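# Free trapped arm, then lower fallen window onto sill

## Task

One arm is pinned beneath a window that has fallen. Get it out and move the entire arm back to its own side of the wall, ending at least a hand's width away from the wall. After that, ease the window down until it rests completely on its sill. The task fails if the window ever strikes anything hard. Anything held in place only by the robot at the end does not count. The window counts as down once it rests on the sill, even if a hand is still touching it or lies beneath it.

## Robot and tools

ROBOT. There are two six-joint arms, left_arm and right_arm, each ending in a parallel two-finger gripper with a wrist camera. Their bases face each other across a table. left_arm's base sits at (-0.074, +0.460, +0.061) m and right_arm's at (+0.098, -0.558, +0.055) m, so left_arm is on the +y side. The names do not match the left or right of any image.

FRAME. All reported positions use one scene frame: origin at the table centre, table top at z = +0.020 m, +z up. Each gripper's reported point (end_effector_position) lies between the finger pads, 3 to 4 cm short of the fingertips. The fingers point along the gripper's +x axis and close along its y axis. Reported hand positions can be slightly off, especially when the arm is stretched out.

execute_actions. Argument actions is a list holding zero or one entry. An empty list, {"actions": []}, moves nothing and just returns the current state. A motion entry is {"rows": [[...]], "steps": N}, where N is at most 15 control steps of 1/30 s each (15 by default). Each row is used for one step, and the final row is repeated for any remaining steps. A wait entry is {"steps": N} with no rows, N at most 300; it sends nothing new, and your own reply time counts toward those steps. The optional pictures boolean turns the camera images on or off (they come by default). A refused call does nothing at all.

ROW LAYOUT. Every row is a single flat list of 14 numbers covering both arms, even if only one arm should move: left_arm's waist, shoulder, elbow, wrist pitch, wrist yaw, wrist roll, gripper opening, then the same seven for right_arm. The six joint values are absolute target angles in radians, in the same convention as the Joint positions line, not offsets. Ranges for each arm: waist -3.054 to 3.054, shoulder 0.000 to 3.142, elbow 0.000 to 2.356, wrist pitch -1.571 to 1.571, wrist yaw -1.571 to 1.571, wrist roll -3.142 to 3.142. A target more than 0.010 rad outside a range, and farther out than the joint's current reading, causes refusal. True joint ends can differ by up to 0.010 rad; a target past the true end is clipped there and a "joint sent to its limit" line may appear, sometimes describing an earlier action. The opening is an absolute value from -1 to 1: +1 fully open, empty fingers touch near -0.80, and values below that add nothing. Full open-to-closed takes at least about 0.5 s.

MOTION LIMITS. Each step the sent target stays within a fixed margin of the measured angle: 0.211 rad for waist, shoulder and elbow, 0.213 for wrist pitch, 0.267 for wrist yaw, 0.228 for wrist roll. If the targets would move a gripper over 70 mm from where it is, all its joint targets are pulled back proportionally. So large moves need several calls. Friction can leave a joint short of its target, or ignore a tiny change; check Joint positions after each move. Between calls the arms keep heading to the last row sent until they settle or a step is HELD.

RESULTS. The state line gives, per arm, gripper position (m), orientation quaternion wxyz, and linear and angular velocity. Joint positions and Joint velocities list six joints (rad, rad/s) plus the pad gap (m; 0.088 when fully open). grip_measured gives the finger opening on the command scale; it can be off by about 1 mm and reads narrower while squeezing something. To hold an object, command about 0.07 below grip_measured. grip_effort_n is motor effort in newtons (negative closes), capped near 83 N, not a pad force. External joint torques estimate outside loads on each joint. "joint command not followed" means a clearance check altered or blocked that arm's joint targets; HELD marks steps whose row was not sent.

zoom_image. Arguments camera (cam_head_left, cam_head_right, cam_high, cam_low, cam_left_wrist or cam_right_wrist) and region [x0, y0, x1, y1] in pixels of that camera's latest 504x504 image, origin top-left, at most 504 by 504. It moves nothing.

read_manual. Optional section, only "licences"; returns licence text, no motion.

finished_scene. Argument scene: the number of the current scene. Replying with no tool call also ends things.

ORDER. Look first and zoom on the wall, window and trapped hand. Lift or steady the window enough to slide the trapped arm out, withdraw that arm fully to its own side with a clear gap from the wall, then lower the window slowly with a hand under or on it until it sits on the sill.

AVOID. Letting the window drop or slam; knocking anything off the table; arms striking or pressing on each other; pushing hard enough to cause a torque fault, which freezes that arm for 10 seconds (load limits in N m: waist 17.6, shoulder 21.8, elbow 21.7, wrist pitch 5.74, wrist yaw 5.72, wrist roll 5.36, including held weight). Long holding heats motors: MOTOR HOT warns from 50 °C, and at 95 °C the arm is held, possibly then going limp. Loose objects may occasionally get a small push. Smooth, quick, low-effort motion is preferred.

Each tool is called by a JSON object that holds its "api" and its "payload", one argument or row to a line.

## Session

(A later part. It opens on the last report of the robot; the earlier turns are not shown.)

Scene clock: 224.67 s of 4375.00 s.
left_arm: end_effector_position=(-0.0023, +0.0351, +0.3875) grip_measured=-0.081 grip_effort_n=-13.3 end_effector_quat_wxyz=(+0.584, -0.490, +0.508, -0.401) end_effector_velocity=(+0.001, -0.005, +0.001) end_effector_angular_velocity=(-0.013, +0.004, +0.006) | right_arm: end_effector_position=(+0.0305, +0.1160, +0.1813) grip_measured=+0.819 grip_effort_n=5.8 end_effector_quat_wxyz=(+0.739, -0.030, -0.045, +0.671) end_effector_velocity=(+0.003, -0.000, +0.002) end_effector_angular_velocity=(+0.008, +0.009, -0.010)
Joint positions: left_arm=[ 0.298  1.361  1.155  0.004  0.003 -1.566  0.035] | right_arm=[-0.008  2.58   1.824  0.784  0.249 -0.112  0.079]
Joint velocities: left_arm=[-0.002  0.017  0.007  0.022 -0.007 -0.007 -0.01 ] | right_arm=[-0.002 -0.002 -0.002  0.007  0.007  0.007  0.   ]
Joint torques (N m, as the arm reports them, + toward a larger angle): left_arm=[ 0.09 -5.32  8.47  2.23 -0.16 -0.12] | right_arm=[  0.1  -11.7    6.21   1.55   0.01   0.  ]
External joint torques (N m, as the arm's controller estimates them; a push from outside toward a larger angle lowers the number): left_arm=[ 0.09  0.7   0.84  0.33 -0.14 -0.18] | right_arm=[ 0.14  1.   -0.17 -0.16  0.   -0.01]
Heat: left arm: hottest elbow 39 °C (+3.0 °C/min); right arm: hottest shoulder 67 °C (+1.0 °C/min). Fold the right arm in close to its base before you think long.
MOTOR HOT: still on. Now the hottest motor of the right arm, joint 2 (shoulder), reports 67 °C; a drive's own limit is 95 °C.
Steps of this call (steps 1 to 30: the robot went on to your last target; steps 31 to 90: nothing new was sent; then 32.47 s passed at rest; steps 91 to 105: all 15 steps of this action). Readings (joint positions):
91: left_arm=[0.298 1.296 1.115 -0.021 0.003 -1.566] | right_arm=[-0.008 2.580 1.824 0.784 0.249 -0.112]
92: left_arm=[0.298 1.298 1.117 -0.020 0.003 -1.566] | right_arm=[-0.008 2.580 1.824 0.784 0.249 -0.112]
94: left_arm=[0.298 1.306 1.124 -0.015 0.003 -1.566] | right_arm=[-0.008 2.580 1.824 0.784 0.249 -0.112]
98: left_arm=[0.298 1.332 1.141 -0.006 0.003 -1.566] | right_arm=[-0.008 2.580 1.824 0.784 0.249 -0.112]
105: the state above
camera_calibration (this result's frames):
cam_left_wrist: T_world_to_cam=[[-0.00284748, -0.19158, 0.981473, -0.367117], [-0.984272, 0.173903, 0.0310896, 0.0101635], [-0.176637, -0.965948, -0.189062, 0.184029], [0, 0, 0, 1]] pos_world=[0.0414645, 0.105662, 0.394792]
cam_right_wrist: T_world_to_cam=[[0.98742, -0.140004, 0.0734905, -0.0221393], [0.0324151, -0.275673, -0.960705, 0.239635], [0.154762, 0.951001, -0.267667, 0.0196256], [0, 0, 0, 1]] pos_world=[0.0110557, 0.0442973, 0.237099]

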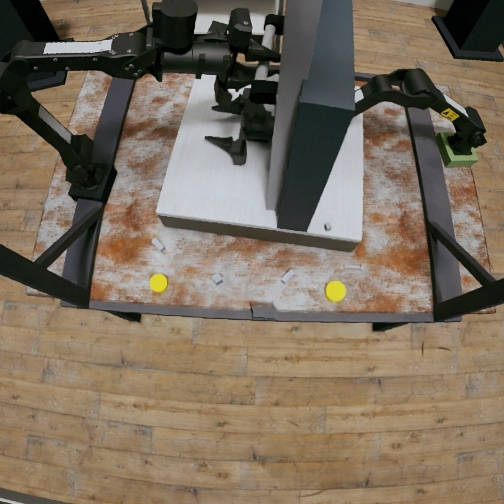

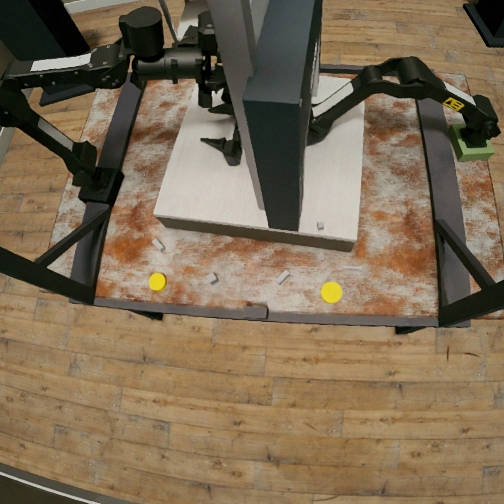

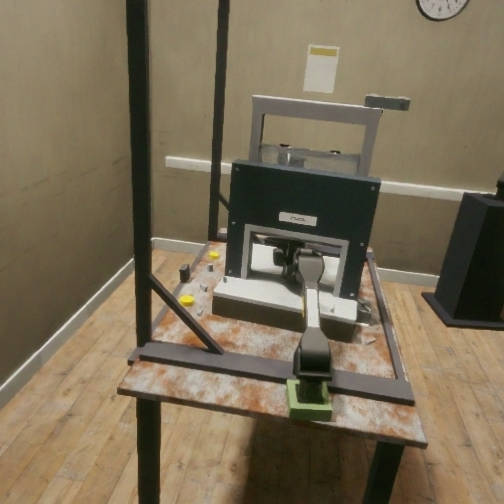

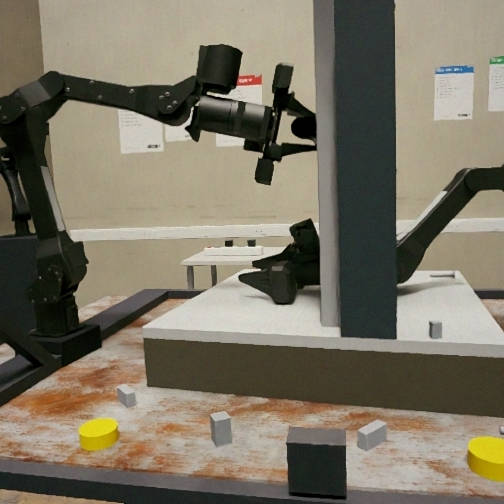

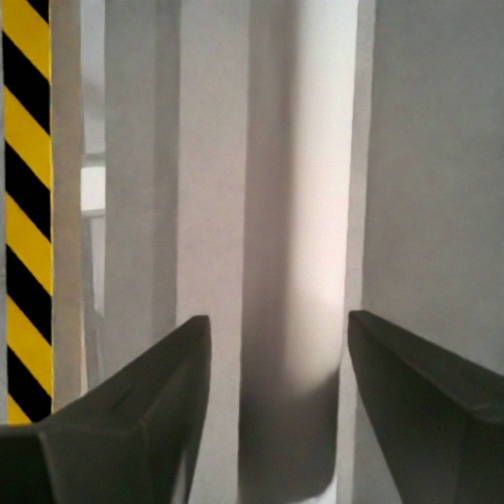

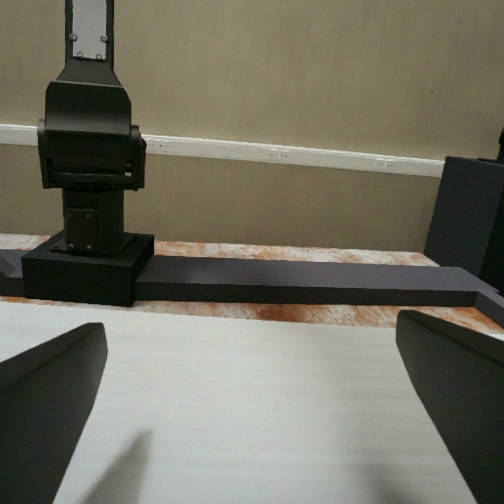

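{"api": "execute_actions", "payload": {
  "actions": [
    {"rows": [[0.301,1.372,1.167,0.007,0.0,-1.571,-0.14,-0.008,2.577,1.825,0.784,0.249,-0.112,0.82],[0.301,1.372,1.168,0.007,0.0,-1.571,-0.18,-0.008,2.577,1.825,0.784,0.249,-0.112,0.82],[0.301,1.372,1.168,0.007,0.0,-1.571,-0.22,-0.008,2.577,1.825,0.784,0.249,-0.112,0.82],[0.301,1.372,1.168,0.007,0.0,-1.571,-0.25,-0.008,2.577,1.825,0.784,0.249,-0.112,0.82],[0.301,1.372,1.168,0.007,0.0,-1.571,-0.28,-0.008,2.577,1.825,0.784,0.249,-0.112,0.82],[0.301,1.372,1.168,0.007,0.0,-1.571,-0.30,-0.008,2.577,1.825,0.784,0.249,-0.112,0.82],[0.301,1.372,1.168,0.007,0.0,-1.571,-0.32,-0.008,2.577,1.825,0.784,0.249,-0.112,0.82],[0.301,1.372,1.168,0.007,0.0,-1.571,-0.34,-0.008,2.577,1.825,0.784,0.249,-0.112,0.82],[0.301,1.372,1.168,0.007,0.0,-1.571,-0.36,-0.008,2.577,1.825,0.784,0.249,-0.112,0.82],[0.301,1.372,1.168,0.007,0.0,-1.571,-0.38,-0.008,2.577,1.825,0.784,0.249,-0.112,0.82],[0.301,1.372,1.168,0.007,0.0,-1.571,-0.40,-0.008,2.577,1.825,0.784,0.249,-0.112,0.82],[0.301,1.372,1.168,0.007,0.0,-1.571,-0.42,-0.008,2.577,1.825,0.784,0.249,-0.112,0.82],[0.301,1.372,1.168,0.007,0.0,-1.571,-0.44,-0.008,2.577,1.825,0.784,0.249,-0.112,0.82],[0.301,1.372,1.168,0.007,0.0,-1.571,-0.46,-0.008,2.577,1.825,0.784,0.249,-0.112,0.82],[0.301,1.372,1.168,0.007,0.0,-1.571,-0.48,-0.008,2.577,1.825,0.784,0.249,-0.112,0.82]], "steps": 15}
  ],
  "pictures": false
}}

{"api": "execute_actions", "payload": {
  "actions": [
    {"steps": 8}
  ]
}}

Scene clock: 245.63 s of 4375.00 s.
left_arm: end_effector_position=(-0.0021, +0.0343, +0.3885) grip_measured=-0.429 grip_effort_n=-15.1 end_effector_quat_wxyz=(+0.584, -0.490, +0.508, -0.402) end_effector_velocity=(+0.000, +0.000, -0.012) end_effector_angular_velocity=(+0.042, +0.028, +0.009) | right_arm: end_effector_position=(+0.0305, +0.1160, +0.1813) grip_measured=+0.819 grip_effort_n=5.8 end_effector_quat_wxyz=(+0.739, -0.030, -0.045, +0.671) end_effector_velocity=(+0.001, -0.000, +0.002) end_effector_angular_velocity=(+0.007, -0.006, +0.005)
Joint positions: left_arm=[ 0.298  1.364  1.16   0.004  0.003 -1.566  0.018] | right_arm=[-0.008  2.58   1.824  0.784  0.249 -0.112  0.079]
Joint velocities: left_arm=[-0.002  0.007 -0.002 -0.037 -0.007 -0.022 -0.03 ] | right_arm=[-0.002 -0.002 -0.002  0.007 -0.007 -0.007  0.   ]
Joint torques (N m, as the arm reports them, + toward a larger angle): left_arm=[ 0.24 -5.49  8.12  2.28 -0.13 -0.12] | right_arm=[  0.1  -11.69   6.2    1.55   0.     0.  ]
External joint torques (N m, as the arm's controller estimates them; a push from outside toward a larger angle lowers the number): left_arm=[ 0.22  0.46  0.58  0.38 -0.12 -0.18] | right_arm=[-0.02  1.01 -0.17 -0.16  0.02 -0.02]
Heat: left arm: hottest elbow 40 °C (+3.0 °C/min); right arm: hottest shoulder 68 °C (+2.0 °C/min). Fold the right arm in close to its base before you think long.
MOTOR HOT: still on. Now the hottest motor of the right arm, joint 2 (shoulder), reports 68 °C; a drive's own limit is 95 °C.
Steps of this call (steps 1 to 15: the robot went on to your last target; steps 16 to 90: nothing new was sent; then 17.47 s passed at rest; steps 91 to 105: all 15 steps of this action). Readings (joint positions):
91: left_arm=[0.298 1.362 1.158 0.005 0.003 -1.566] | right_arm=[-0.008 2.580 1.824 0.784 0.249 -0.112]
92: left_arm=[0.298 1.362 1.158 0.005 0.003 -1.566] | right_arm=[-0.008 2.580 1.824 0.784 0.249 -0.112]
94: left_arm=[0.298 1.362 1.159 0.005 0.003 -1.566] | right_arm=[-0.008 2.580 1.824 0.784 0.249 -0.112]
98: left_arm=[0.298 1.362 1.160 0.005 0.003 -1.566] | right_arm=[-0.008 2.580 1.824 0.784 0.249 -0.112]
105: the state above

Scene clock: 245.90 s of 4375.00 s.
left_arm: end_effector_position=(-0.0021, +0.0342, +0.3881) grip_measured=-0.467 grip_effort_n=-63.5 end_effector_quat_wxyz=(+0.585, -0.489, +0.508, -0.402) end_effector_velocity=(-0.002, +0.001, -0.002) end_effector_angular_velocity=(+0.008, -0.004, -0.011) | right_arm: end_effector_position=(+0.0305, +0.1160, +0.1813) grip_measured=+0.819 grip_effort_n=5.8 end_effector_quat_wxyz=(+0.739, -0.030, -0.045, +0.671) end_effector_velocity=(+0.001, -0.000, -0.001) end_effector_angular_velocity=(-0.009, -0.023, +0.004)
Joint positions: left_arm=[ 0.298  1.365  1.16   0.003  0.003 -1.563  0.016] | right_arm=[-0.008  2.58   1.824  0.784  0.249 -0.112  0.079]
Joint velocities: left_arm=[-0.002 -0.002 -0.002 -0.007  0.007  0.007 -0.001] | right_arm=[-0.002 -0.002 -0.002 -0.007 -0.007 -0.022 -0.   ]
Joint torques (N m, as the arm reports them, + toward a larger angle): left_arm=[ 0.27 -5.41  7.95  2.37 -0.15 -0.23] | right_arm=[  0.1  -11.7    6.21   1.55   0.     0.  ]
External joint torques (N m, as the arm's controller estimates them; a push from outside toward a larger angle lowers the number): left_arm=[ 0.27  0.48  0.44  0.5  -0.14 -0.29] | right_arm=[ 0.1   0.95 -0.15 -0.15  0.01 -0.02]
Heat: left arm: hottest elbow 40 °C (+3.0 °C/min); right arm: hottest shoulder 68 °C (+2.0 °C/min). Fold the right arm in close to its base before you think long.
MOTOR HOT: still on. Now the hottest motor of the right arm, joint 2 (shoulder), reports 68 °C; a drive's own limit is 95 °C.
Steps of this call (steps 1 to 8: the robot went on to your last target). Readings (joint positions):
1: left_arm=[0.298 1.365 1.160 0.003 0.003 -1.566] | right_arm=[-0.008 2.580 1.824 0.784 0.249 -0.112]
2: left_arm=[0.298 1.365 1.160 0.003 0.003 -1.566] | right_arm=[-0.008 2.580 1.824 0.784 0.249 -0.112]
4: left_arm=[0.298 1.365 1.160 0.003 0.003 -1.565] | right_arm=[-0.008 2.580 1.824 0.784 0.249 -0.112]
8: the state above
camera_calibration (this result's frames):
cam_left_wrist: T_world_to_cam=[[-0.00592186, -0.191691, 0.981437, -0.367915], [-0.984254, 0.174503, 0.0281444, 0.0115651], [-0.176659, -0.965817, -0.189706, 0.183576], [0, 0, 0, 1]] pos_world=[0.0416346, 0.104757, 0.395585]
cam_right_wrist: T_world_to_cam=[[0.98742, -0.140004, 0.0734905, -0.0221393], [0.0324151, -0.275673, -0.960705, 0.239635], [0.154762, 0.951001, -0.267667, 0.0196256], [0, 0, 0, 1]] pos_world=[0.0110557, 0.0442973, 0.237099]

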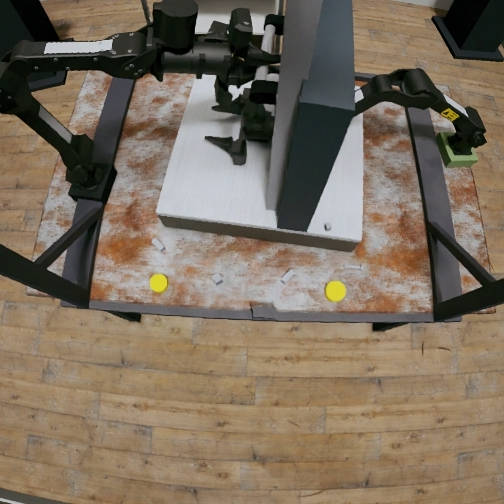

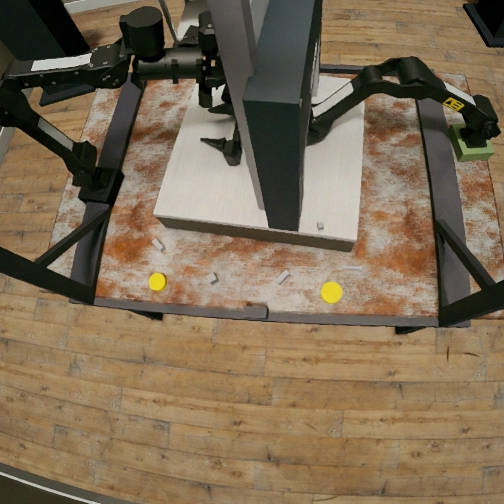

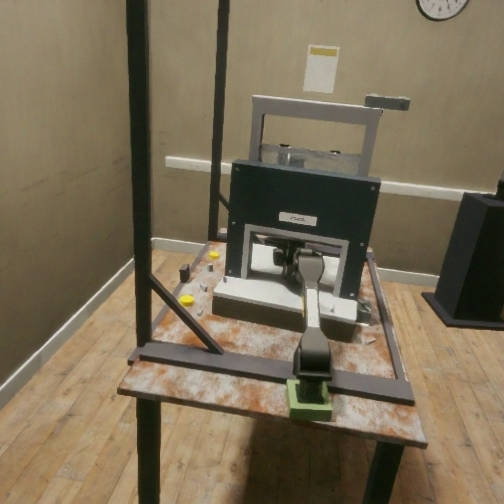

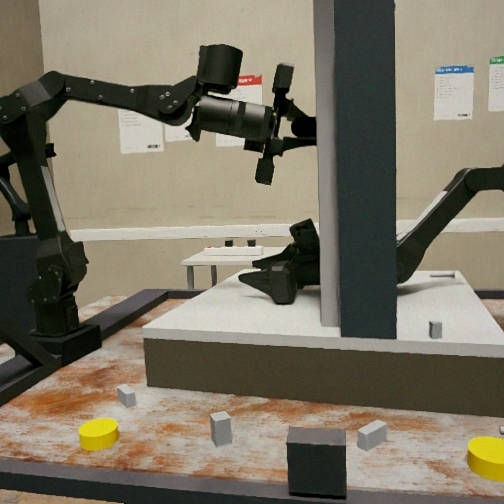

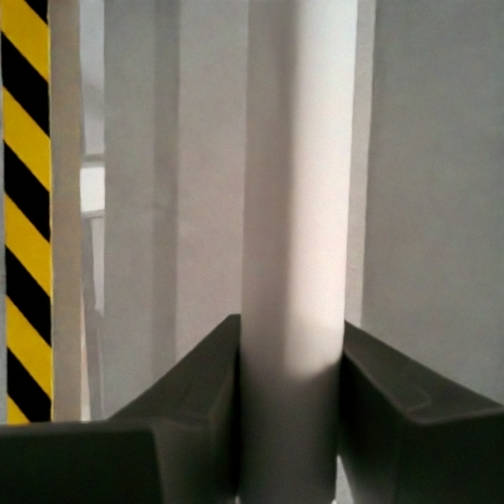

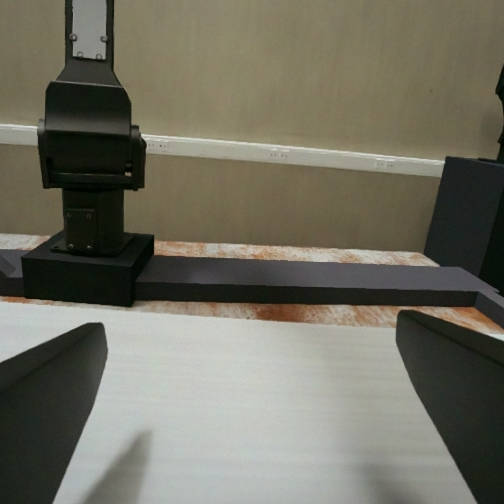

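{"api": "execute_actions", "payload": {
  "actions": [
    {"rows": [[0.301,1.372,1.168,0.007,0.0,-1.566,-0.51,-0.008,2.577,1.825,0.784,0.249,-0.112,0.82],[0.301,1.372,1.170,0.005,0.0,-1.566,-0.54,-0.008,2.577,1.825,0.784,0.249,-0.112,0.82],[0.301,1.372,1.173,0.002,0.0,-1.566,-0.54,-0.008,2.577,1.825,0.784,0.249,-0.112,0.82],[0.301,1.372,1.177,-0.002,0.0,-1.566,-0.54,-0.008,2.577,1.825,0.784,0.249,-0.112,0.82],[0.301,1.373,1.182,-0.007,0.0,-1.566,-0.54,-0.008,2.577,1.825,0.784,0.249,-0.112,0.82],[0.301,1.373,1.188,-0.013,0.0,-1.566,-0.54,-0.008,2.577,1.825,0.784,0.249,-0.112,0.82],[0.301,1.373,1.195,-0.020,0.0,-1.566,-0.54,-0.008,2.577,1.825,0.784,0.249,-0.112,0.82],[0.301,1.374,1.202,-0.027,0.0,-1.566,-0.54,-0.008,2.577,1.825,0.784,0.249,-0.112,0.82],[0.301,1.374,1.209,-0.034,0.0,-1.566,-0.54,-0.008,2.577,1.825,0.784,0.249,-0.112,0.82],[0.301,1.374,1.216,-0.040,0.0,-1.566,-0.54,-0.008,2.577,1.825,0.784,0.249,-0.112,0.82],[0.301,1.375,1.223,-0.047,0.0,-1.566,-0.54,-0.008,2.577,1.825,0.784,0.249,-0.112,0.82],[0.301,1.375,1.230,-0.054,0.0,-1.566,-0.54,-0.008,2.577,1.825,0.784,0.249,-0.112,0.82],[0.301,1.376,1.237,-0.061,0.0,-1.566,-0.54,-0.008,2.577,1.825,0.784,0.249,-0.112,0.82],[0.301,1.376,1.245,-0.068,0.0,-1.566,-0.54,-0.008,2.577,1.825,0.784,0.249,-0.112,0.82],[0.301,1.377,1.252,-0.075,0.0,-1.566,-0.54,-0.008,2.577,1.825,0.784,0.249,-0.112,0.82]], "steps": 15}
  ],
  "pictures": false
}}

{"api": "execute_actions", "payload": {
  "actions": [
    {"steps": 10}
  ]
}}

Scene clock: 278.73 s of 4375.00 s.
left_arm: end_effector_position=(-0.0021, +0.0343, +0.3901) grip_measured=-0.481 grip_effort_n=-83.5 end_effector_quat_wxyz=(+0.594, -0.476, +0.515, -0.394) end_effector_velocity=(+0.004, +0.001, +0.006) end_effector_angular_velocity=(+0.128, +0.020, +0.035) | right_arm: end_effector_position=(+0.0305, +0.1160, +0.1813) grip_measured=+0.819 grip_effort_n=5.8 end_effector_quat_wxyz=(+0.739, -0.030, -0.045, +0.671) end_effector_velocity=(-0.001, -0.000, -0.007) end_effector_angular_velocity=(-0.027, -0.011, -0.005)
Joint positions: left_arm=[ 0.298  1.373  1.205 -0.071  0.003 -1.553  0.015] | right_arm=[-0.008  2.58   1.824  0.784  0.249 -0.112  0.079]
Joint velocities: left_arm=[-0.002  0.032  0.159 -0.256 -0.037 -0.007 -0.   ] | right_arm=[ 0.002  0.002 -0.002 -0.022  0.007 -0.007 -0.   ]
Joint torques (N m, as the arm reports them, + toward a larger angle): left_arm=[ 0.35 -6.2  10.93  3.01 -0.17 -0.44] | right_arm=[  0.09 -11.7    6.19   1.55   0.     0.  ]
External joint torques (N m, as the arm's controller estimates them; a push from outside toward a larger angle lowers the number): left_arm=[ 0.32 -0.25  3.37  1.12 -0.15 -0.5 ] | right_arm=[-0.1   0.76 -0.05 -0.12  0.02 -0.02]
Heat: left arm: hottest elbow 41 °C (+2.0 °C/min); right arm: hottest shoulder 70 °C (+3.0 °C/min). Fold the right arm in close to its base before you think long.
MOTOR HOT: still on. Now the hottest motor of the right arm, joint 2 (shoulder), reports 70 °C; a drive's own limit is 95 °C.
Steps of this call (steps 1 to 15: the robot went on to your last target; steps 16 to 90: nothing new was sent; then 29.33 s passed at rest; steps 91 to 105: all 15 steps of this action). Readings (joint positions):
91: left_arm=[0.298 1.365 1.160 0.002 0.003 -1.561] | right_arm=[-0.008 2.580 1.824 0.784 0.249 -0.112]
92: left_arm=[0.298 1.365 1.160 0.002 0.003 -1.558] | right_arm=[-0.008 2.580 1.824 0.784 0.249 -0.112]
94: left_arm=[0.298 1.365 1.160 0.001 0.003 -1.557] | right_arm=[-0.008 2.580 1.824 0.784 0.249 -0.112]
98: left_arm=[0.298 1.366 1.170 -0.016 0.003 -1.556] | right_arm=[-0.008 2.580 1.824 0.784 0.249 -0.112]
105: the state above

Scene clock: 279.07 s of 4375.00 s.
left_arm: end_effector_position=(-0.0021, +0.0342, +0.3904) grip_measured=-0.481 grip_effort_n=-83.5 end_effector_quat_wxyz=(+0.596, -0.473, +0.517, -0.392) end_effector_velocity=(+0.002, +0.001, -0.002) end_effector_angular_velocity=(+0.007, +0.003, +0.021) | right_arm: end_effector_position=(+0.0305, +0.1160, +0.1813) grip_measured=+0.819 grip_effort_n=5.8 end_effector_quat_wxyz=(+0.739, -0.030, -0.045, +0.671) end_effector_velocity=(+0.001, -0.000, -0.001) end_effector_angular_velocity=(-0.007, +0.006, +0.005)
Joint positions: left_arm=[ 0.298  1.376  1.217 -0.089  0.003 -1.552  0.015] | right_arm=[-0.008  2.58   1.824  0.784  0.249 -0.112  0.079]
Joint velocities: left_arm=[-0.002 -0.002 -0.002 -0.007 -0.022 -0.007 -0.   ] | right_arm=[-0.002 -0.002 -0.002 -0.007 -0.007  0.007 -0.   ]
Joint torques (N m, as the arm reports them, + toward a larger angle): left_arm=[ 0.08 -6.47 11.12  3.04 -0.15 -0.51] | right_arm=[  0.1  -11.69   6.21   1.55   0.     0.  ]
External joint torques (N m, as the arm's controller estimates them; a push from outside toward a larger angle lowers the number): left_arm=[ 0.12 -0.58  3.71  1.2  -0.14 -0.57] | right_arm=[ 0.    0.91 -0.12 -0.14  0.01 -0.02]
Heat: left arm: hottest elbow 41 °C (+2.0 °C/min); right arm: hottest shoulder 70 °C (+3.0 °C/min). Fold the right arm in close to its base before you think long.
MOTOR HOT: still on. Now the hottest motor of the right arm, joint 2 (shoulder), reports 70 °C; a drive's own limit is 95 °C.
Steps of this call (steps 1 to 10: the robot went on to your last target). Readings (joint positions):
1: left_arm=[0.298 1.374 1.210 -0.077 0.003 -1.552] | right_arm=[-0.008 2.580 1.824 0.784 0.249 -0.112]
2: left_arm=[0.298 1.375 1.212 -0.081 0.003 -1.552] | right_arm=[-0.008 2.580 1.824 0.784 0.249 -0.112]
4: left_arm=[0.298 1.375 1.215 -0.085 0.003 -1.552] | right_arm=[-0.008 2.580 1.824 0.784 0.249 -0.112]
8: left_arm=[0.298 1.376 1.216 -0.088 0.003 -1.552] | right_arm=[-0.008 2.580 1.824 0.784 0.249 -0.112]
10: the state above
camera_calibration (this result's frames):
cam_left_wrist: T_world_to_cam=[[-0.010104, -0.237593, 0.971312, -0.364668], [-0.983905, 0.175669, 0.0327355, 0.00969193], [-0.178407, -0.955348, -0.235544, 0.201483], [0, 0, 0, 1]] pos_world=[0.0417973, 0.104141, 0.401348]
cam_right_wrist: T_world_to_cam=[[0.98742, -0.140004, 0.0734905, -0.0221393], [0.0324151, -0.275673, -0.960705, 0.239635], [0.154762, 0.951001, -0.267667, 0.0196256], [0, 0, 0, 1]] pos_world=[0.0110557, 0.0442973, 0.237099]

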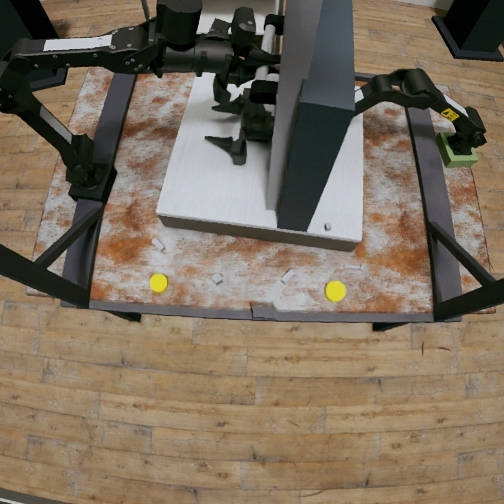

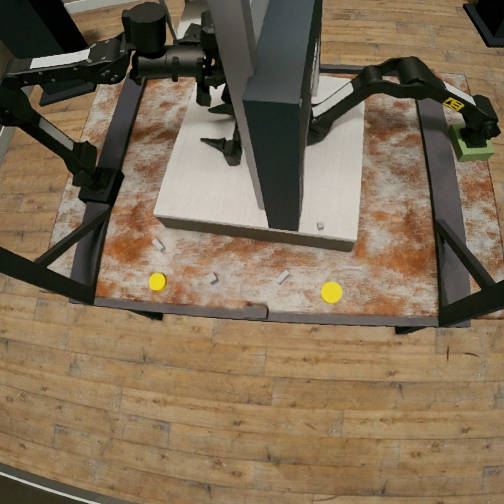

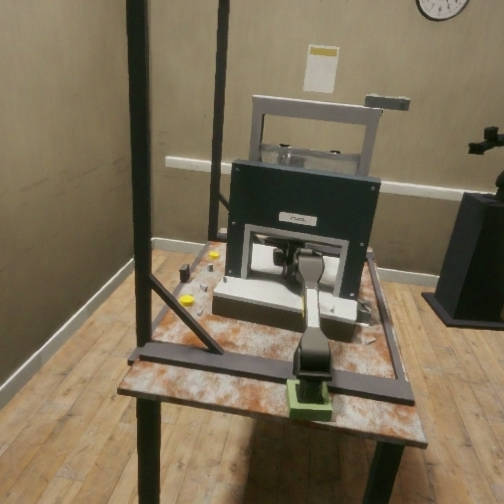

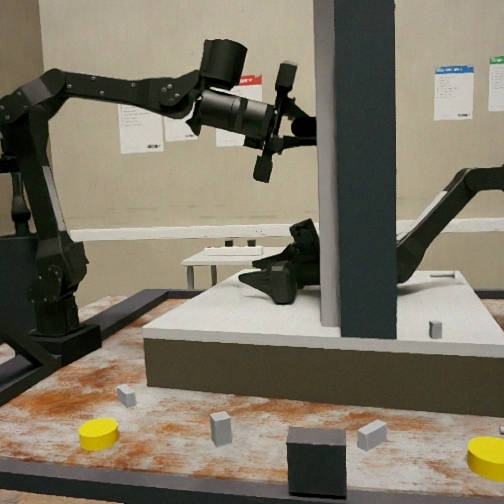

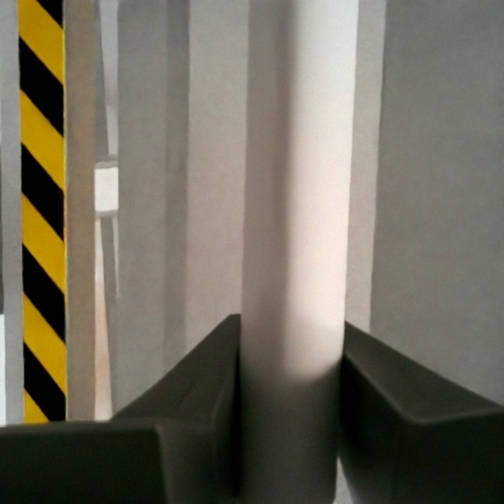

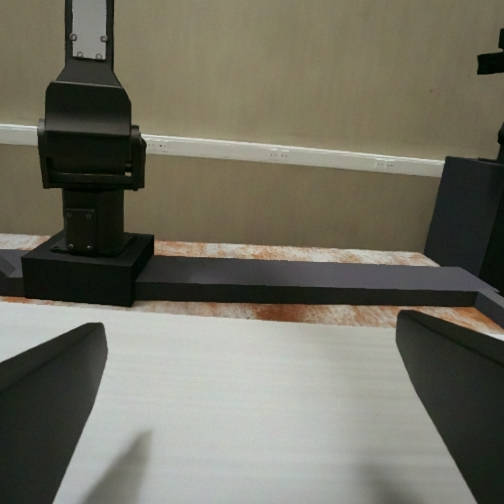

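{"api": "execute_actions", "payload": {
  "actions": [
    {"rows": [[0.301,1.373,1.252,-0.074,0.0,-1.56,-0.55,-0.008,2.577,1.825,0.784,0.249,-0.112,0.82],[0.301,1.369,1.252,-0.073,0.0,-1.56,-0.55,-0.008,2.577,1.825,0.784,0.249,-0.112,0.82],[0.301,1.365,1.253,-0.072,0.0,-1.56,-0.55,-0.008,2.577,1.825,0.784,0.249,-0.112,0.82],[0.301,1.361,1.254,-0.071,0.0,-1.56,-0.55,-0.008,2.577,1.825,0.784,0.249,-0.112,0.82],[0.301,1.357,1.255,-0.070,0.0,-1.56,-0.55,-0.008,2.577,1.825,0.784,0.249,-0.112,0.82],[0.301,1.353,1.256,-0.069,0.0,-1.56,-0.55,-0.008,2.577,1.825,0.784,0.249,-0.112,0.82],[0.301,1.349,1.258,-0.067,0.0,-1.56,-0.55,-0.008,2.577,1.825,0.784,0.249,-0.112,0.82],[0.301,1.346,1.260,-0.065,0.0,-1.56,-0.55,-0.008,2.577,1.825,0.784,0.249,-0.112,0.82],[0.301,1.343,1.263,-0.063,0.0,-1.56,-0.55,-0.008,2.577,1.825,0.784,0.249,-0.112,0.82],[0.301,1.340,1.266,-0.061,0.0,-1.56,-0.55,-0.008,2.577,1.825,0.784,0.249,-0.112,0.82],[0.301,1.337,1.269,-0.059,0.0,-1.56,-0.55,-0.008,2.577,1.825,0.784,0.249,-0.112,0.82],[0.301,1.334,1.272,-0.057,0.0,-1.56,-0.55,-0.008,2.577,1.825,0.784,0.249,-0.112,0.82],[0.301,1.331,1.275,-0.055,0.0,-1.56,-0.55,-0.008,2.577,1.825,0.784,0.249,-0.112,0.82],[0.301,1.328,1.278,-0.053,0.0,-1.56,-0.55,-0.008,2.577,1.825,0.784,0.249,-0.112,0.82],[0.301,1.325,1.281,-0.052,0.0,-1.56,-0.55,-0.008,2.577,1.825,0.784,0.249,-0.112,0.82]], "steps": 15}
  ],
  "pictures": false
}}

{"api": "execute_actions", "payload": {
  "actions": [
    {"steps": 8}
  ],
  "pictures": false
}}

Scene clock: 306.67 s of 4375.00 s.
left_arm: end_effector_position=(-0.0023, +0.0353, +0.3945) grip_measured=-0.481 grip_effort_n=-83.5 end_effector_quat_wxyz=(+0.595, -0.475, +0.514, -0.395) end_effector_velocity=(-0.003, +0.003, +0.013) end_effector_angular_velocity=(-0.028, +0.004, -0.008) | right_arm: end_effector_position=(+0.0305, +0.1160, +0.1812) grip_measured=+0.819 grip_effort_n=5.8 end_effector_quat_wxyz=(+0.739, -0.030, -0.045, +0.671) end_effector_velocity=(+0.004, +0.001, -0.002) end_effector_angular_velocity=(-0.018, -0.010, -0.000)
Joint positions: left_arm=[ 0.298  1.371  1.221 -0.089  0.003 -1.548  0.015] | right_arm=[-0.008  2.58   1.824  0.783  0.249 -0.112  0.079]
Joint velocities: left_arm=[-0.002 -0.017  0.017 -0.007  0.007 -0.007 -0.   ] | right_arm=[-0.007 -0.002  0.002 -0.022 -0.007 -0.007  0.   ]
Joint torques (N m, as the arm reports them, + toward a larger angle): left_arm=[  0.23 -11.95  13.91   4.47  -0.17  -0.41] | right_arm=[  0.1  -11.78   6.1    1.56   0.     0.  ]
External joint torques (N m, as the arm's controller estimates them; a push from outside toward a larger angle lowers the number): left_arm=[ 0.2  -5.9   6.3   2.56 -0.15 -0.47] | right_arm=[ 0.2   0.88 -0.26 -0.14  0.   -0.01]
Heat: left arm: hottest elbow 47 °C (+7.1 °C/min); right arm: hottest shoulder 71 °C (+3.1 °C/min). Fold the right arm in close to its base before you think long.
MOTOR HOT: still on. Now the hottest motor of the right arm, joint 2 (shoulder), reports 71 °C; a drive's own limit is 95 °C.
Steps of this call (steps 1 to 30: the robot went on to your last target; steps 31 to 90: nothing new was sent; then 24.10 s passed at rest; steps 91 to 105: all 15 steps of this action). Readings (joint positions):
91: left_arm=[0.298 1.376 1.217 -0.089 0.003 -1.551] | right_arm=[-0.008 2.580 1.824 0.784 0.249 -0.112]
92: left_arm=[0.298 1.376 1.217 -0.089 0.003 -1.550] | right_arm=[-0.008 2.580 1.824 0.784 0.249 -0.112]
94: left_arm=[0.298 1.376 1.217 -0.089 0.003 -1.549] | right_arm=[-0.008 2.580 1.824 0.784 0.249 -0.112]
98: left_arm=[0.298 1.375 1.218 -0.089 0.003 -1.548] | right_arm=[-0.008 2.580 1.824 0.784 0.249 -0.112]
105: the state above

Scene clock: 306.93 s of 4375.00 s.
left_arm: end_effector_position=(-0.0023, +0.0354, +0.3955) grip_measured=-0.481 grip_effort_n=-83.5 end_effector_quat_wxyz=(+0.595, -0.475, +0.513, -0.396) end_effector_velocity=(-0.000, +0.003, -0.003) end_effector_angular_velocity=(+0.014, +0.022, +0.010) | right_arm: end_effector_position=(+0.0305, +0.1160, +0.1810) grip_measured=+0.819 grip_effort_n=5.8 end_effector_quat_wxyz=(+0.739, -0.030, -0.045, +0.671) end_effector_velocity=(+0.001, -0.000, -0.001) end_effector_angular_velocity=(-0.008, -0.009, +0.005)
Joint positions: left_arm=[ 0.298  1.37   1.222 -0.088  0.003 -1.548  0.015] | right_arm=[-0.008  2.58   1.824  0.782  0.249 -0.112  0.079]
Joint velocities: left_arm=[-0.002 -0.007 -0.002 -0.022 -0.007 -0.022 -0.   ] | right_arm=[-0.002 -0.002 -0.002 -0.007 -0.007 -0.007 -0.   ]
Joint torques (N m, as the arm reports them, + toward a larger angle): left_arm=[  0.14 -12.1   13.89   4.68  -0.14  -0.36] | right_arm=[  0.1  -11.69   6.21   1.62   0.01   0.  ]
External joint torques (N m, as the arm's controller estimates them; a push from outside toward a larger angle lowers the number): left_arm=[ 0.14 -6.19  6.41  2.82 -0.13 -0.42] | right_arm=[ 0.08  0.96 -0.14 -0.08  0.01 -0.01]
Heat: left arm: hottest elbow 47 °C (+7.1 °C/min); right arm: hottest shoulder 71 °C (+3.0 °C/min). Fold the right arm in close to its base before you think long.
MOTOR HOT: still on. Now the hottest motor of the right arm, joint 2 (shoulder), reports 71 °C; a drive's own limit is 95 °C.
Steps of this call (steps 1 to 8: the robot went on to your last target). Readings (joint positions):
1: left_arm=[0.298 1.371 1.221 -0.089 0.003 -1.548] | right_arm=[-0.008 2.580 1.824 0.783 0.249 -0.112]
2: left_arm=[0.298 1.370 1.222 -0.089 0.003 -1.548] | right_arm=[-0.008 2.580 1.824 0.783 0.249 -0.112]
4: left_arm=[0.298 1.370 1.222 -0.089 0.003 -1.548] | right_arm=[-0.008 2.580 1.824 0.782 0.249 -0.112]
8: the state above

{"api": "execute_actions", "payload": {
  "actions": [
    {"rows": [[0.301,1.324,1.283,-0.051,0.0,-1.555,-0.55,-0.008,2.577,1.825,0.784,0.249,-0.112,0.82],[0.301,1.323,1.285,-0.050,0.0,-1.555,-0.55,-0.008,2.577,1.825,0.784,0.249,-0.112,0.82],[0.301,1.322,1.287,-0.049,0.0,-1.555,-0.55,-0.008,2.577,1.825,0.784,0.249,-0.112,0.82],[0.301,1.321,1.289,-0.048,0.0,-1.555,-0.55,-0.008,2.577,1.825,0.784,0.249,-0.112,0.82],[0.301,1.320,1.291,-0.047,0.0,-1.555,-0.55,-0.008,2.577,1.825,0.784,0.249,-0.112,0.82],[0.301,1.319,1.293,-0.046,0.0,-1.555,-0.55,-0.008,2.577,1.825,0.784,0.249,-0.112,0.82],[0.301,1.318,1.295,-0.045,0.0,-1.555,-0.55,-0.008,2.577,1.825,0.784,0.249,-0.112,0.82],[0.301,1.317,1.297,-0.044,0.0,-1.555,-0.55,-0.008,2.577,1.825,0.784,0.249,-0.112,0.82],[0.301,1.316,1.299,-0.043,0.0,-1.555,-0.55,-0.008,2.577,1.825,0.784,0.249,-0.112,0.82],[0.301,1.315,1.301,-0.042,0.0,-1.555,-0.55,-0.008,2.577,1.825,0.784,0.249,-0.112,0.82],[0.301,1.314,1.303,-0.041,0.0,-1.555,-0.55,-0.008,2.577,1.825,0.784,0.249,-0.112,0.82],[0.301,1.313,1.305,-0.040,0.0,-1.555,-0.55,-0.008,2.577,1.825,0.784,0.249,-0.112,0.82]], "steps": 15}
  ]
}}

Scene clock: 322.73 s of 4375.00 s.
left_arm: end_effector_position=(-0.0024, +0.0358, +0.3997) grip_measured=-0.481 grip_effort_n=-83.5 end_effector_quat_wxyz=(+0.594, -0.477, +0.510, -0.400) end_effector_velocity=(-0.000, +0.002, -0.003) end_effector_angular_velocity=(+0.018, -0.006, +0.003) | right_arm: end_effector_position=(+0.0305, +0.1160, +0.1810) grip_measured=+0.819 grip_effort_n=5.8 end_effector_quat_wxyz=(+0.739, -0.030, -0.045, +0.671) end_effector_velocity=(-0.002, +0.000, -0.007) end_effector_angular_velocity=(-0.027, -0.012, +0.019)
Joint positions: left_arm=[ 0.298  1.367  1.229 -0.088  0.003 -1.545  0.015] | right_arm=[-0.008  2.58   1.824  0.782  0.249 -0.112  0.079]
Joint velocities: left_arm=[-0.002 -0.002  0.002 -0.022 -0.007  0.007 -0.   ] | right_arm=[-0.002  0.002 -0.002 -0.022 -0.022 -0.007 -0.   ]
Joint torques (N m, as the arm reports them, + toward a larger angle): left_arm=[  0.09 -12.96  15.94   5.51  -0.14  -0.28] | right_arm=[  0.09 -11.7    6.23   1.64   0.     0.  ]
External joint torques (N m, as the arm's controller estimates them; a push from outside toward a larger angle lowers the number): left_arm=[ 0.06 -7.19  8.55  3.67 -0.12 -0.34] | right_arm=[-0.01  0.85 -0.07 -0.05  0.01 -0.01]
Heat: left arm: hottest elbow 55 °C (+15.0 °C/min); right arm: hottest shoulder 72 °C (+3.0 °C/min). Fold the left arm in close to its base before you think long. Fold the right arm in close to its base before you think long.
MOTOR HOT: a motor of the left arm reached 50 °C. Now the hottest motor of the left arm, joint 3 (elbow), reports 55 °C. The temperature limit of the motors' drives, at which the controller stops that arm, is 95 °C. To cool a motor, set the load down, stop pushing, or move to a pose that needs little force.
MOTOR HOT: still on. Now the hottest motor of the right arm, joint 2 (shoulder), reports 72 °C; a drive's own limit is 95 °C.
Steps of this call (steps 1 to 15: the robot went on to your last target; steps 16 to 90: nothing new was sent; then 12.30 s passed at rest; steps 91 to 105: all 15 steps of this action). Readings (joint positions):
91: left_arm=[0.298 1.370 1.222 -0.088 0.003 -1.547] | right_arm=[-0.008 2.580 1.824 0.782 0.249 -0.112]
92: left_arm=[0.298 1.370 1.223 -0.088 0.003 -1.547] | right_arm=[-0.008 2.580 1.824 0.782 0.249 -0.112]
94: left_arm=[0.298 1.370 1.223 -0.088 0.003 -1.546] | right_arm=[-0.008 2.580 1.824 0.782 0.249 -0.112]
98: left_arm=[0.298 1.369 1.226 -0.088 0.003 -1.545] | right_arm=[-0.008 2.580 1.824 0.782 0.249 -0.112]
105: the state above
camera_calibration (this result's frames):
cam_left_wrist: T_world_to_cam=[[-0.0199889, -0.218076, 0.975727, -0.375845], [-0.983892, 0.177692, 0.0195583, 0.014021], [-0.177644, -0.959619, -0.218115, 0.198383], [0, 0, 0, 1]] pos_world=[0.041524, 0.105918, 0.409718]
cam_right_wrist: T_world_to_cam=[[0.987403, -0.139893, 0.0739327, -0.0222052], [0.03264, -0.277122, -0.96028, 0.239409], [0.154825, 0.950596, -0.269064, 0.0198282], [0, 0, 0, 1]] pos_world=[0.0110413, 0.0443904, 0.236876]

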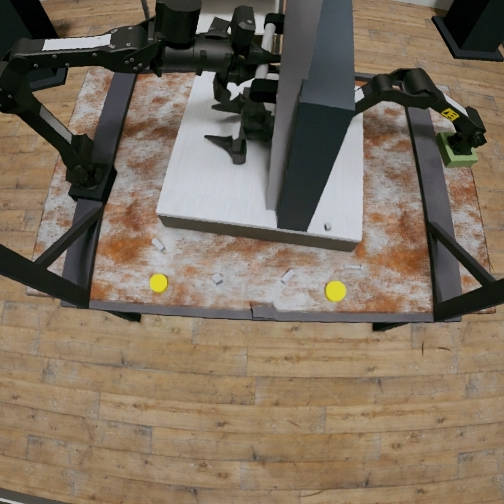

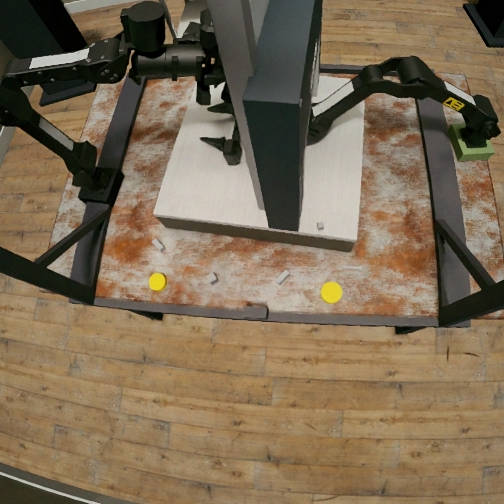

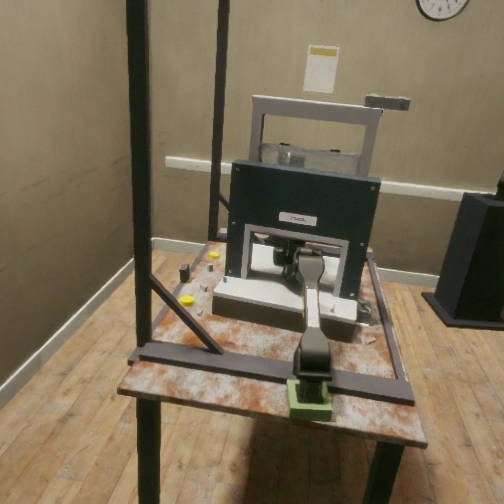

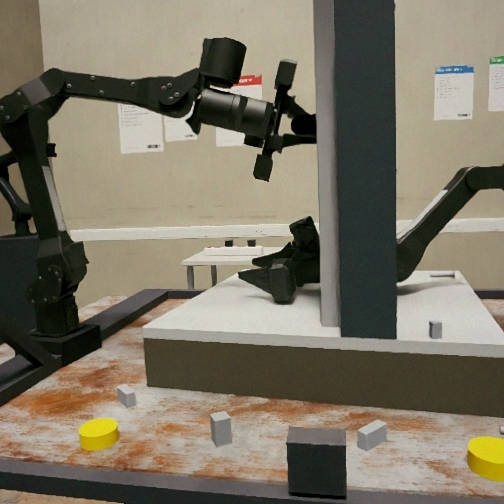

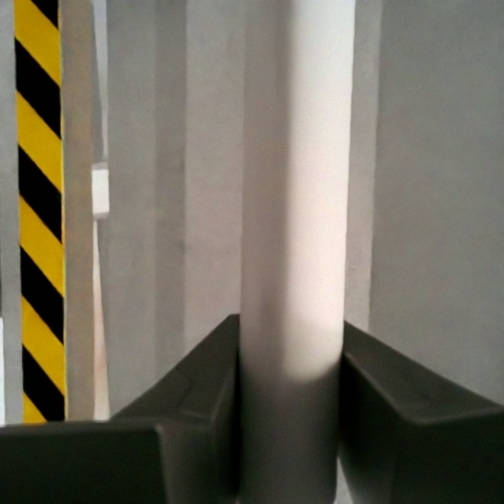

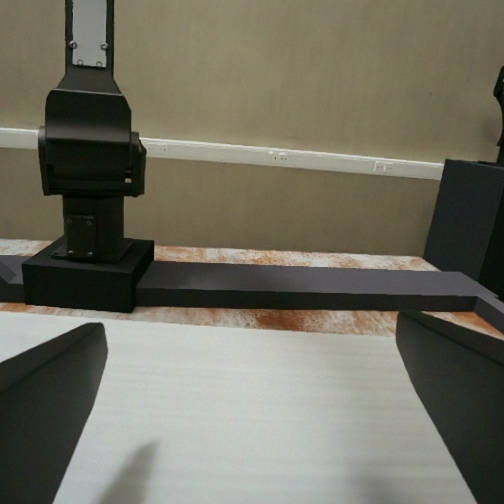

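{"api": "execute_actions", "payload": {
  "actions": [
    {"rows": [[0.301,1.316,1.301,-0.042,0.0,-1.555,-0.55,-0.008,2.577,1.825,0.784,0.249,-0.112,0.82],[0.301,1.319,1.297,-0.044,0.0,-1.555,-0.55,-0.008,2.577,1.825,0.784,0.249,-0.112,0.82],[0.301,1.322,1.293,-0.047,0.0,-1.555,-0.55,-0.008,2.577,1.825,0.784,0.249,-0.112,0.82],[0.301,1.325,1.289,-0.049,0.0,-1.555,-0.55,-0.008,2.577,1.825,0.784,0.249,-0.112,0.82],[0.301,1.328,1.285,-0.051,0.0,-1.555,-0.55,-0.008,2.577,1.825,0.784,0.249,-0.112,0.82],[0.301,1.331,1.281,-0.054,0.0,-1.555,-0.55,-0.008,2.577,1.825,0.784,0.249,-0.112,0.82],[0.301,1.334,1.277,-0.056,0.0,-1.555,-0.55,-0.008,2.577,1.825,0.784,0.249,-0.112,0.82],[0.301,1.337,1.273,-0.058,0.0,-1.555,-0.55,-0.008,2.577,1.825,0.784,0.249,-0.112,0.82],[0.301,1.340,1.269,-0.061,0.0,-1.555,-0.55,-0.008,2.577,1.825,0.784,0.249,-0.112,0.82],[0.301,1.343,1.265,-0.063,0.0,-1.555,-0.55,-0.008,2.577,1.825,0.784,0.249,-0.112,0.82],[0.301,1.346,1.261,-0.065,0.0,-1.555,-0.55,-0.008,2.577,1.825,0.784,0.249,-0.112,0.82],[0.301,1.349,1.257,-0.068,0.0,-1.555,-0.55,-0.008,2.577,1.825,0.784,0.249,-0.112,0.82],[0.301,1.352,1.253,-0.070,0.0,-1.555,-0.55,-0.008,2.577,1.825,0.784,0.249,-0.112,0.82],[0.301,1.355,1.249,-0.072,0.0,-1.555,-0.55,-0.008,2.577,1.825,0.784,0.249,-0.112,0.82],[0.301,1.358,1.245,-0.075,0.0,-1.555,-0.55,-0.008,2.577,1.825,0.784,0.249,-0.112,0.82]], "steps": 15}
  ],
  "pictures": false
}}

{"api": "execute_actions", "payload": {
  "actions": [
    {"rows": [[0.301,1.360,1.242,-0.076,0.0,-1.555,-0.55,-0.008,2.577,1.825,0.784,0.249,-0.112,0.82],[0.301,1.362,1.239,-0.078,0.0,-1.555,-0.55,-0.008,2.577,1.825,0.784,0.249,-0.112,0.82],[0.301,1.364,1.236,-0.079,0.0,-1.555,-0.55,-0.008,2.577,1.825,0.784,0.249,-0.112,0.82],[0.301,1.366,1.233,-0.081,0.0,-1.555,-0.55,-0.008,2.577,1.825,0.784,0.249,-0.112,0.82],[0.301,1.368,1.230,-0.082,0.0,-1.555,-0.55,-0.008,2.577,1.825,0.784,0.249,-0.112,0.82],[0.301,1.370,1.227,-0.084,0.0,-1.555,-0.55,-0.008,2.577,1.825,0.784,0.249,-0.112,0.82],[0.301,1.372,1.224,-0.085,0.0,-1.555,-0.55,-0.008,2.577,1.825,0.784,0.249,-0.112,0.82],[0.301,1.374,1.221,-0.087,0.0,-1.555,-0.55,-0.008,2.577,1.825,0.784,0.249,-0.112,0.82],[0.301,1.376,1.218,-0.088,0.0,-1.555,-0.55,-0.008,2.577,1.825,0.784,0.249,-0.112,0.82],[0.301,1.378,1.215,-0.090,0.0,-1.555,-0.55,-0.008,2.577,1.825,0.784,0.249,-0.112,0.82]], "steps": 15}
  ],
  "pictures": false
}}

Scene clock: 344.53 s of 4375.00 s.
left_arm: end_effector_position=(-0.0023, +0.0351, +0.3952) grip_measured=-0.481 grip_effort_n=-83.5 end_effector_quat_wxyz=(+0.597, -0.473, +0.514, -0.395) end_effector_velocity=(+0.001, -0.003, -0.033) end_effector_angular_velocity=(+0.083, +0.020, +0.006) | right_arm: end_effector_position=(+0.0305, +0.1160, +0.1810) grip_measured=+0.819 grip_effort_n=5.8 end_effector_quat_wxyz=(+0.739, -0.030, -0.045, +0.671) end_effector_velocity=(-0.002, +0.000, -0.001) end_effector_angular_velocity=(-0.009, -0.024, +0.019)
Joint positions: left_arm=[ 0.298  1.372  1.228 -0.097  0.003 -1.545  0.015] | right_arm=[-0.008  2.58   1.824  0.782  0.249 -0.112  0.079]
Joint velocities: left_arm=[-0.002  0.022 -0.042 -0.022 -0.007 -0.007 -0.   ] | right_arm=[-0.002 -0.002 -0.002 -0.007 -0.022 -0.022 -0.   ]
Joint torques (N m, as the arm reports them, + toward a larger angle): left_arm=[ 0.31 -8.79  9.54  4.   -0.16 -0.34] | right_arm=[  0.09 -11.68   6.52   1.61   0.     0.  ]
External joint torques (N m, as the arm's controller estimates them; a push from outside toward a larger angle lowers the number): left_arm=[ 0.31 -3.09  2.29  2.26 -0.14 -0.4 ] | right_arm=[ 0.07  1.12  0.09 -0.11  0.01 -0.02]
Heat: left arm: hottest wrist pitch 69 °C (+27.2 °C/min); right arm: hottest shoulder 74 °C (+4.0 °C/min). Fold the left arm in close to its base before you think long. Fold the right arm in close to its base before you think long.
MOTOR HOT: still on. Now the hottest motor of the left arm, joint 4 (wrist pitch), reports 69 °C; a drive's own limit is 95 °C.
MOTOR HOT: still on. Now the hottest motor of the right arm, joint 2 (shoulder), reports 74 °C; a drive's own limit is 95 °C.
Steps of this call (steps 1 to 15: the robot went on to your last target; steps 16 to 90: nothing new was sent; then 18.30 s passed at rest; steps 91 to 105: all 15 steps of this action). Readings (joint positions):
91: left_arm=[0.298 1.367 1.229 -0.088 0.003 -1.545] | right_arm=[-0.008 2.580 1.824 0.782 0.249 -0.112]
92: left_arm=[0.298 1.367 1.229 -0.088 0.003 -1.545] | right_arm=[-0.008 2.580 1.824 0.782 0.249 -0.112]
94: left_arm=[0.298 1.367 1.229 -0.089 0.003 -1.545] | right_arm=[-0.008 2.580 1.824 0.782 0.249 -0.112]
98: left_arm=[0.298 1.367 1.229 -0.090 0.003 -1.545] | right_arm=[-0.008 2.580 1.824 0.782 0.249 -0.112]
105: the state above

Scene clock: 345.03 s of 4375.00 s.
left_arm: end_effector_position=(-0.0021, +0.0343, +0.3893) grip_measured=-0.481 grip_effort_n=-83.5 end_effector_quat_wxyz=(+0.599, -0.469, +0.517, -0.391) end_effector_velocity=(-0.003, +0.002, -0.010) end_effector_angular_velocity=(+0.042, +0.002, -0.011) | right_arm: end_effector_position=(+0.0305, +0.1160, +0.1810) grip_measured=+0.819 grip_effort_n=5.8 end_effector_quat_wxyz=(+0.739, -0.030, -0.045, +0.671) end_effector_velocity=(+0.001, -0.000, -0.001) end_effector_angular_velocity=(-0.008, -0.009, +0.005)
Joint positions: left_arm=[ 0.298  1.377  1.219 -0.097  0.003 -1.544  0.015] | right_arm=[-0.008  2.58   1.824  0.782  0.249 -0.112  0.079]
Joint velocities: left_arm=[-0.002 -0.002 -0.007 -0.037  0.007  0.007 -0.   ] | right_arm=[-0.002 -0.002 -0.002 -0.007 -0.007 -0.007 -0.   ]
Joint torques (N m, as the arm reports them, + toward a larger angle): left_arm=[ 0.25 -6.41  6.54  2.59 -0.17 -0.32] | right_arm=[  0.09 -11.69   6.2    1.65   0.     0.  ]
External joint torques (N m, as the arm's controller estimates them; a push from outside toward a larger angle lowers the number): left_arm=[ 0.26 -0.54 -0.84  0.77 -0.15 -0.38] | right_arm=[ 0.01  0.96 -0.15 -0.06  0.01 -0.02]
Heat: left arm: hottest wrist pitch 69 °C (+27.0 °C/min); right arm: hottest shoulder 74 °C (+4.0 °C/min). Fold the left arm in close to its base before you think long. Fold the right arm in close to its base before you think long.
MOTOR HOT: still on. Now the hottest motor of the left arm, joint 4 (wrist pitch), reports 69 °C; a drive's own limit is 95 °C.
MOTOR HOT: still on. Now the hottest motor of the right arm, joint 2 (shoulder), reports 74 °C; a drive's own limit is 95 °C.
Steps of this call (steps 1 to 15: all 15 steps of this action). Readings (joint positions):
1: left_arm=[0.298 1.373 1.227 -0.097 0.003 -1.545] | right_arm=[-0.008 2.580 1.824 0.782 0.249 -0.112]
2: left_arm=[0.298 1.374 1.226 -0.097 0.003 -1.545] | right_arm=[-0.008 2.580 1.824 0.782 0.249 -0.112]
4: left_arm=[0.298 1.375 1.224 -0.097 0.003 -1.544] | right_arm=[-0.008 2.580 1.824 0.782 0.249 -0.112]
8: left_arm=[0.298 1.376 1.221 -0.097 0.003 -1.544] | right_arm=[-0.008 2.580 1.824 0.782 0.249 -0.112]
15: the state above


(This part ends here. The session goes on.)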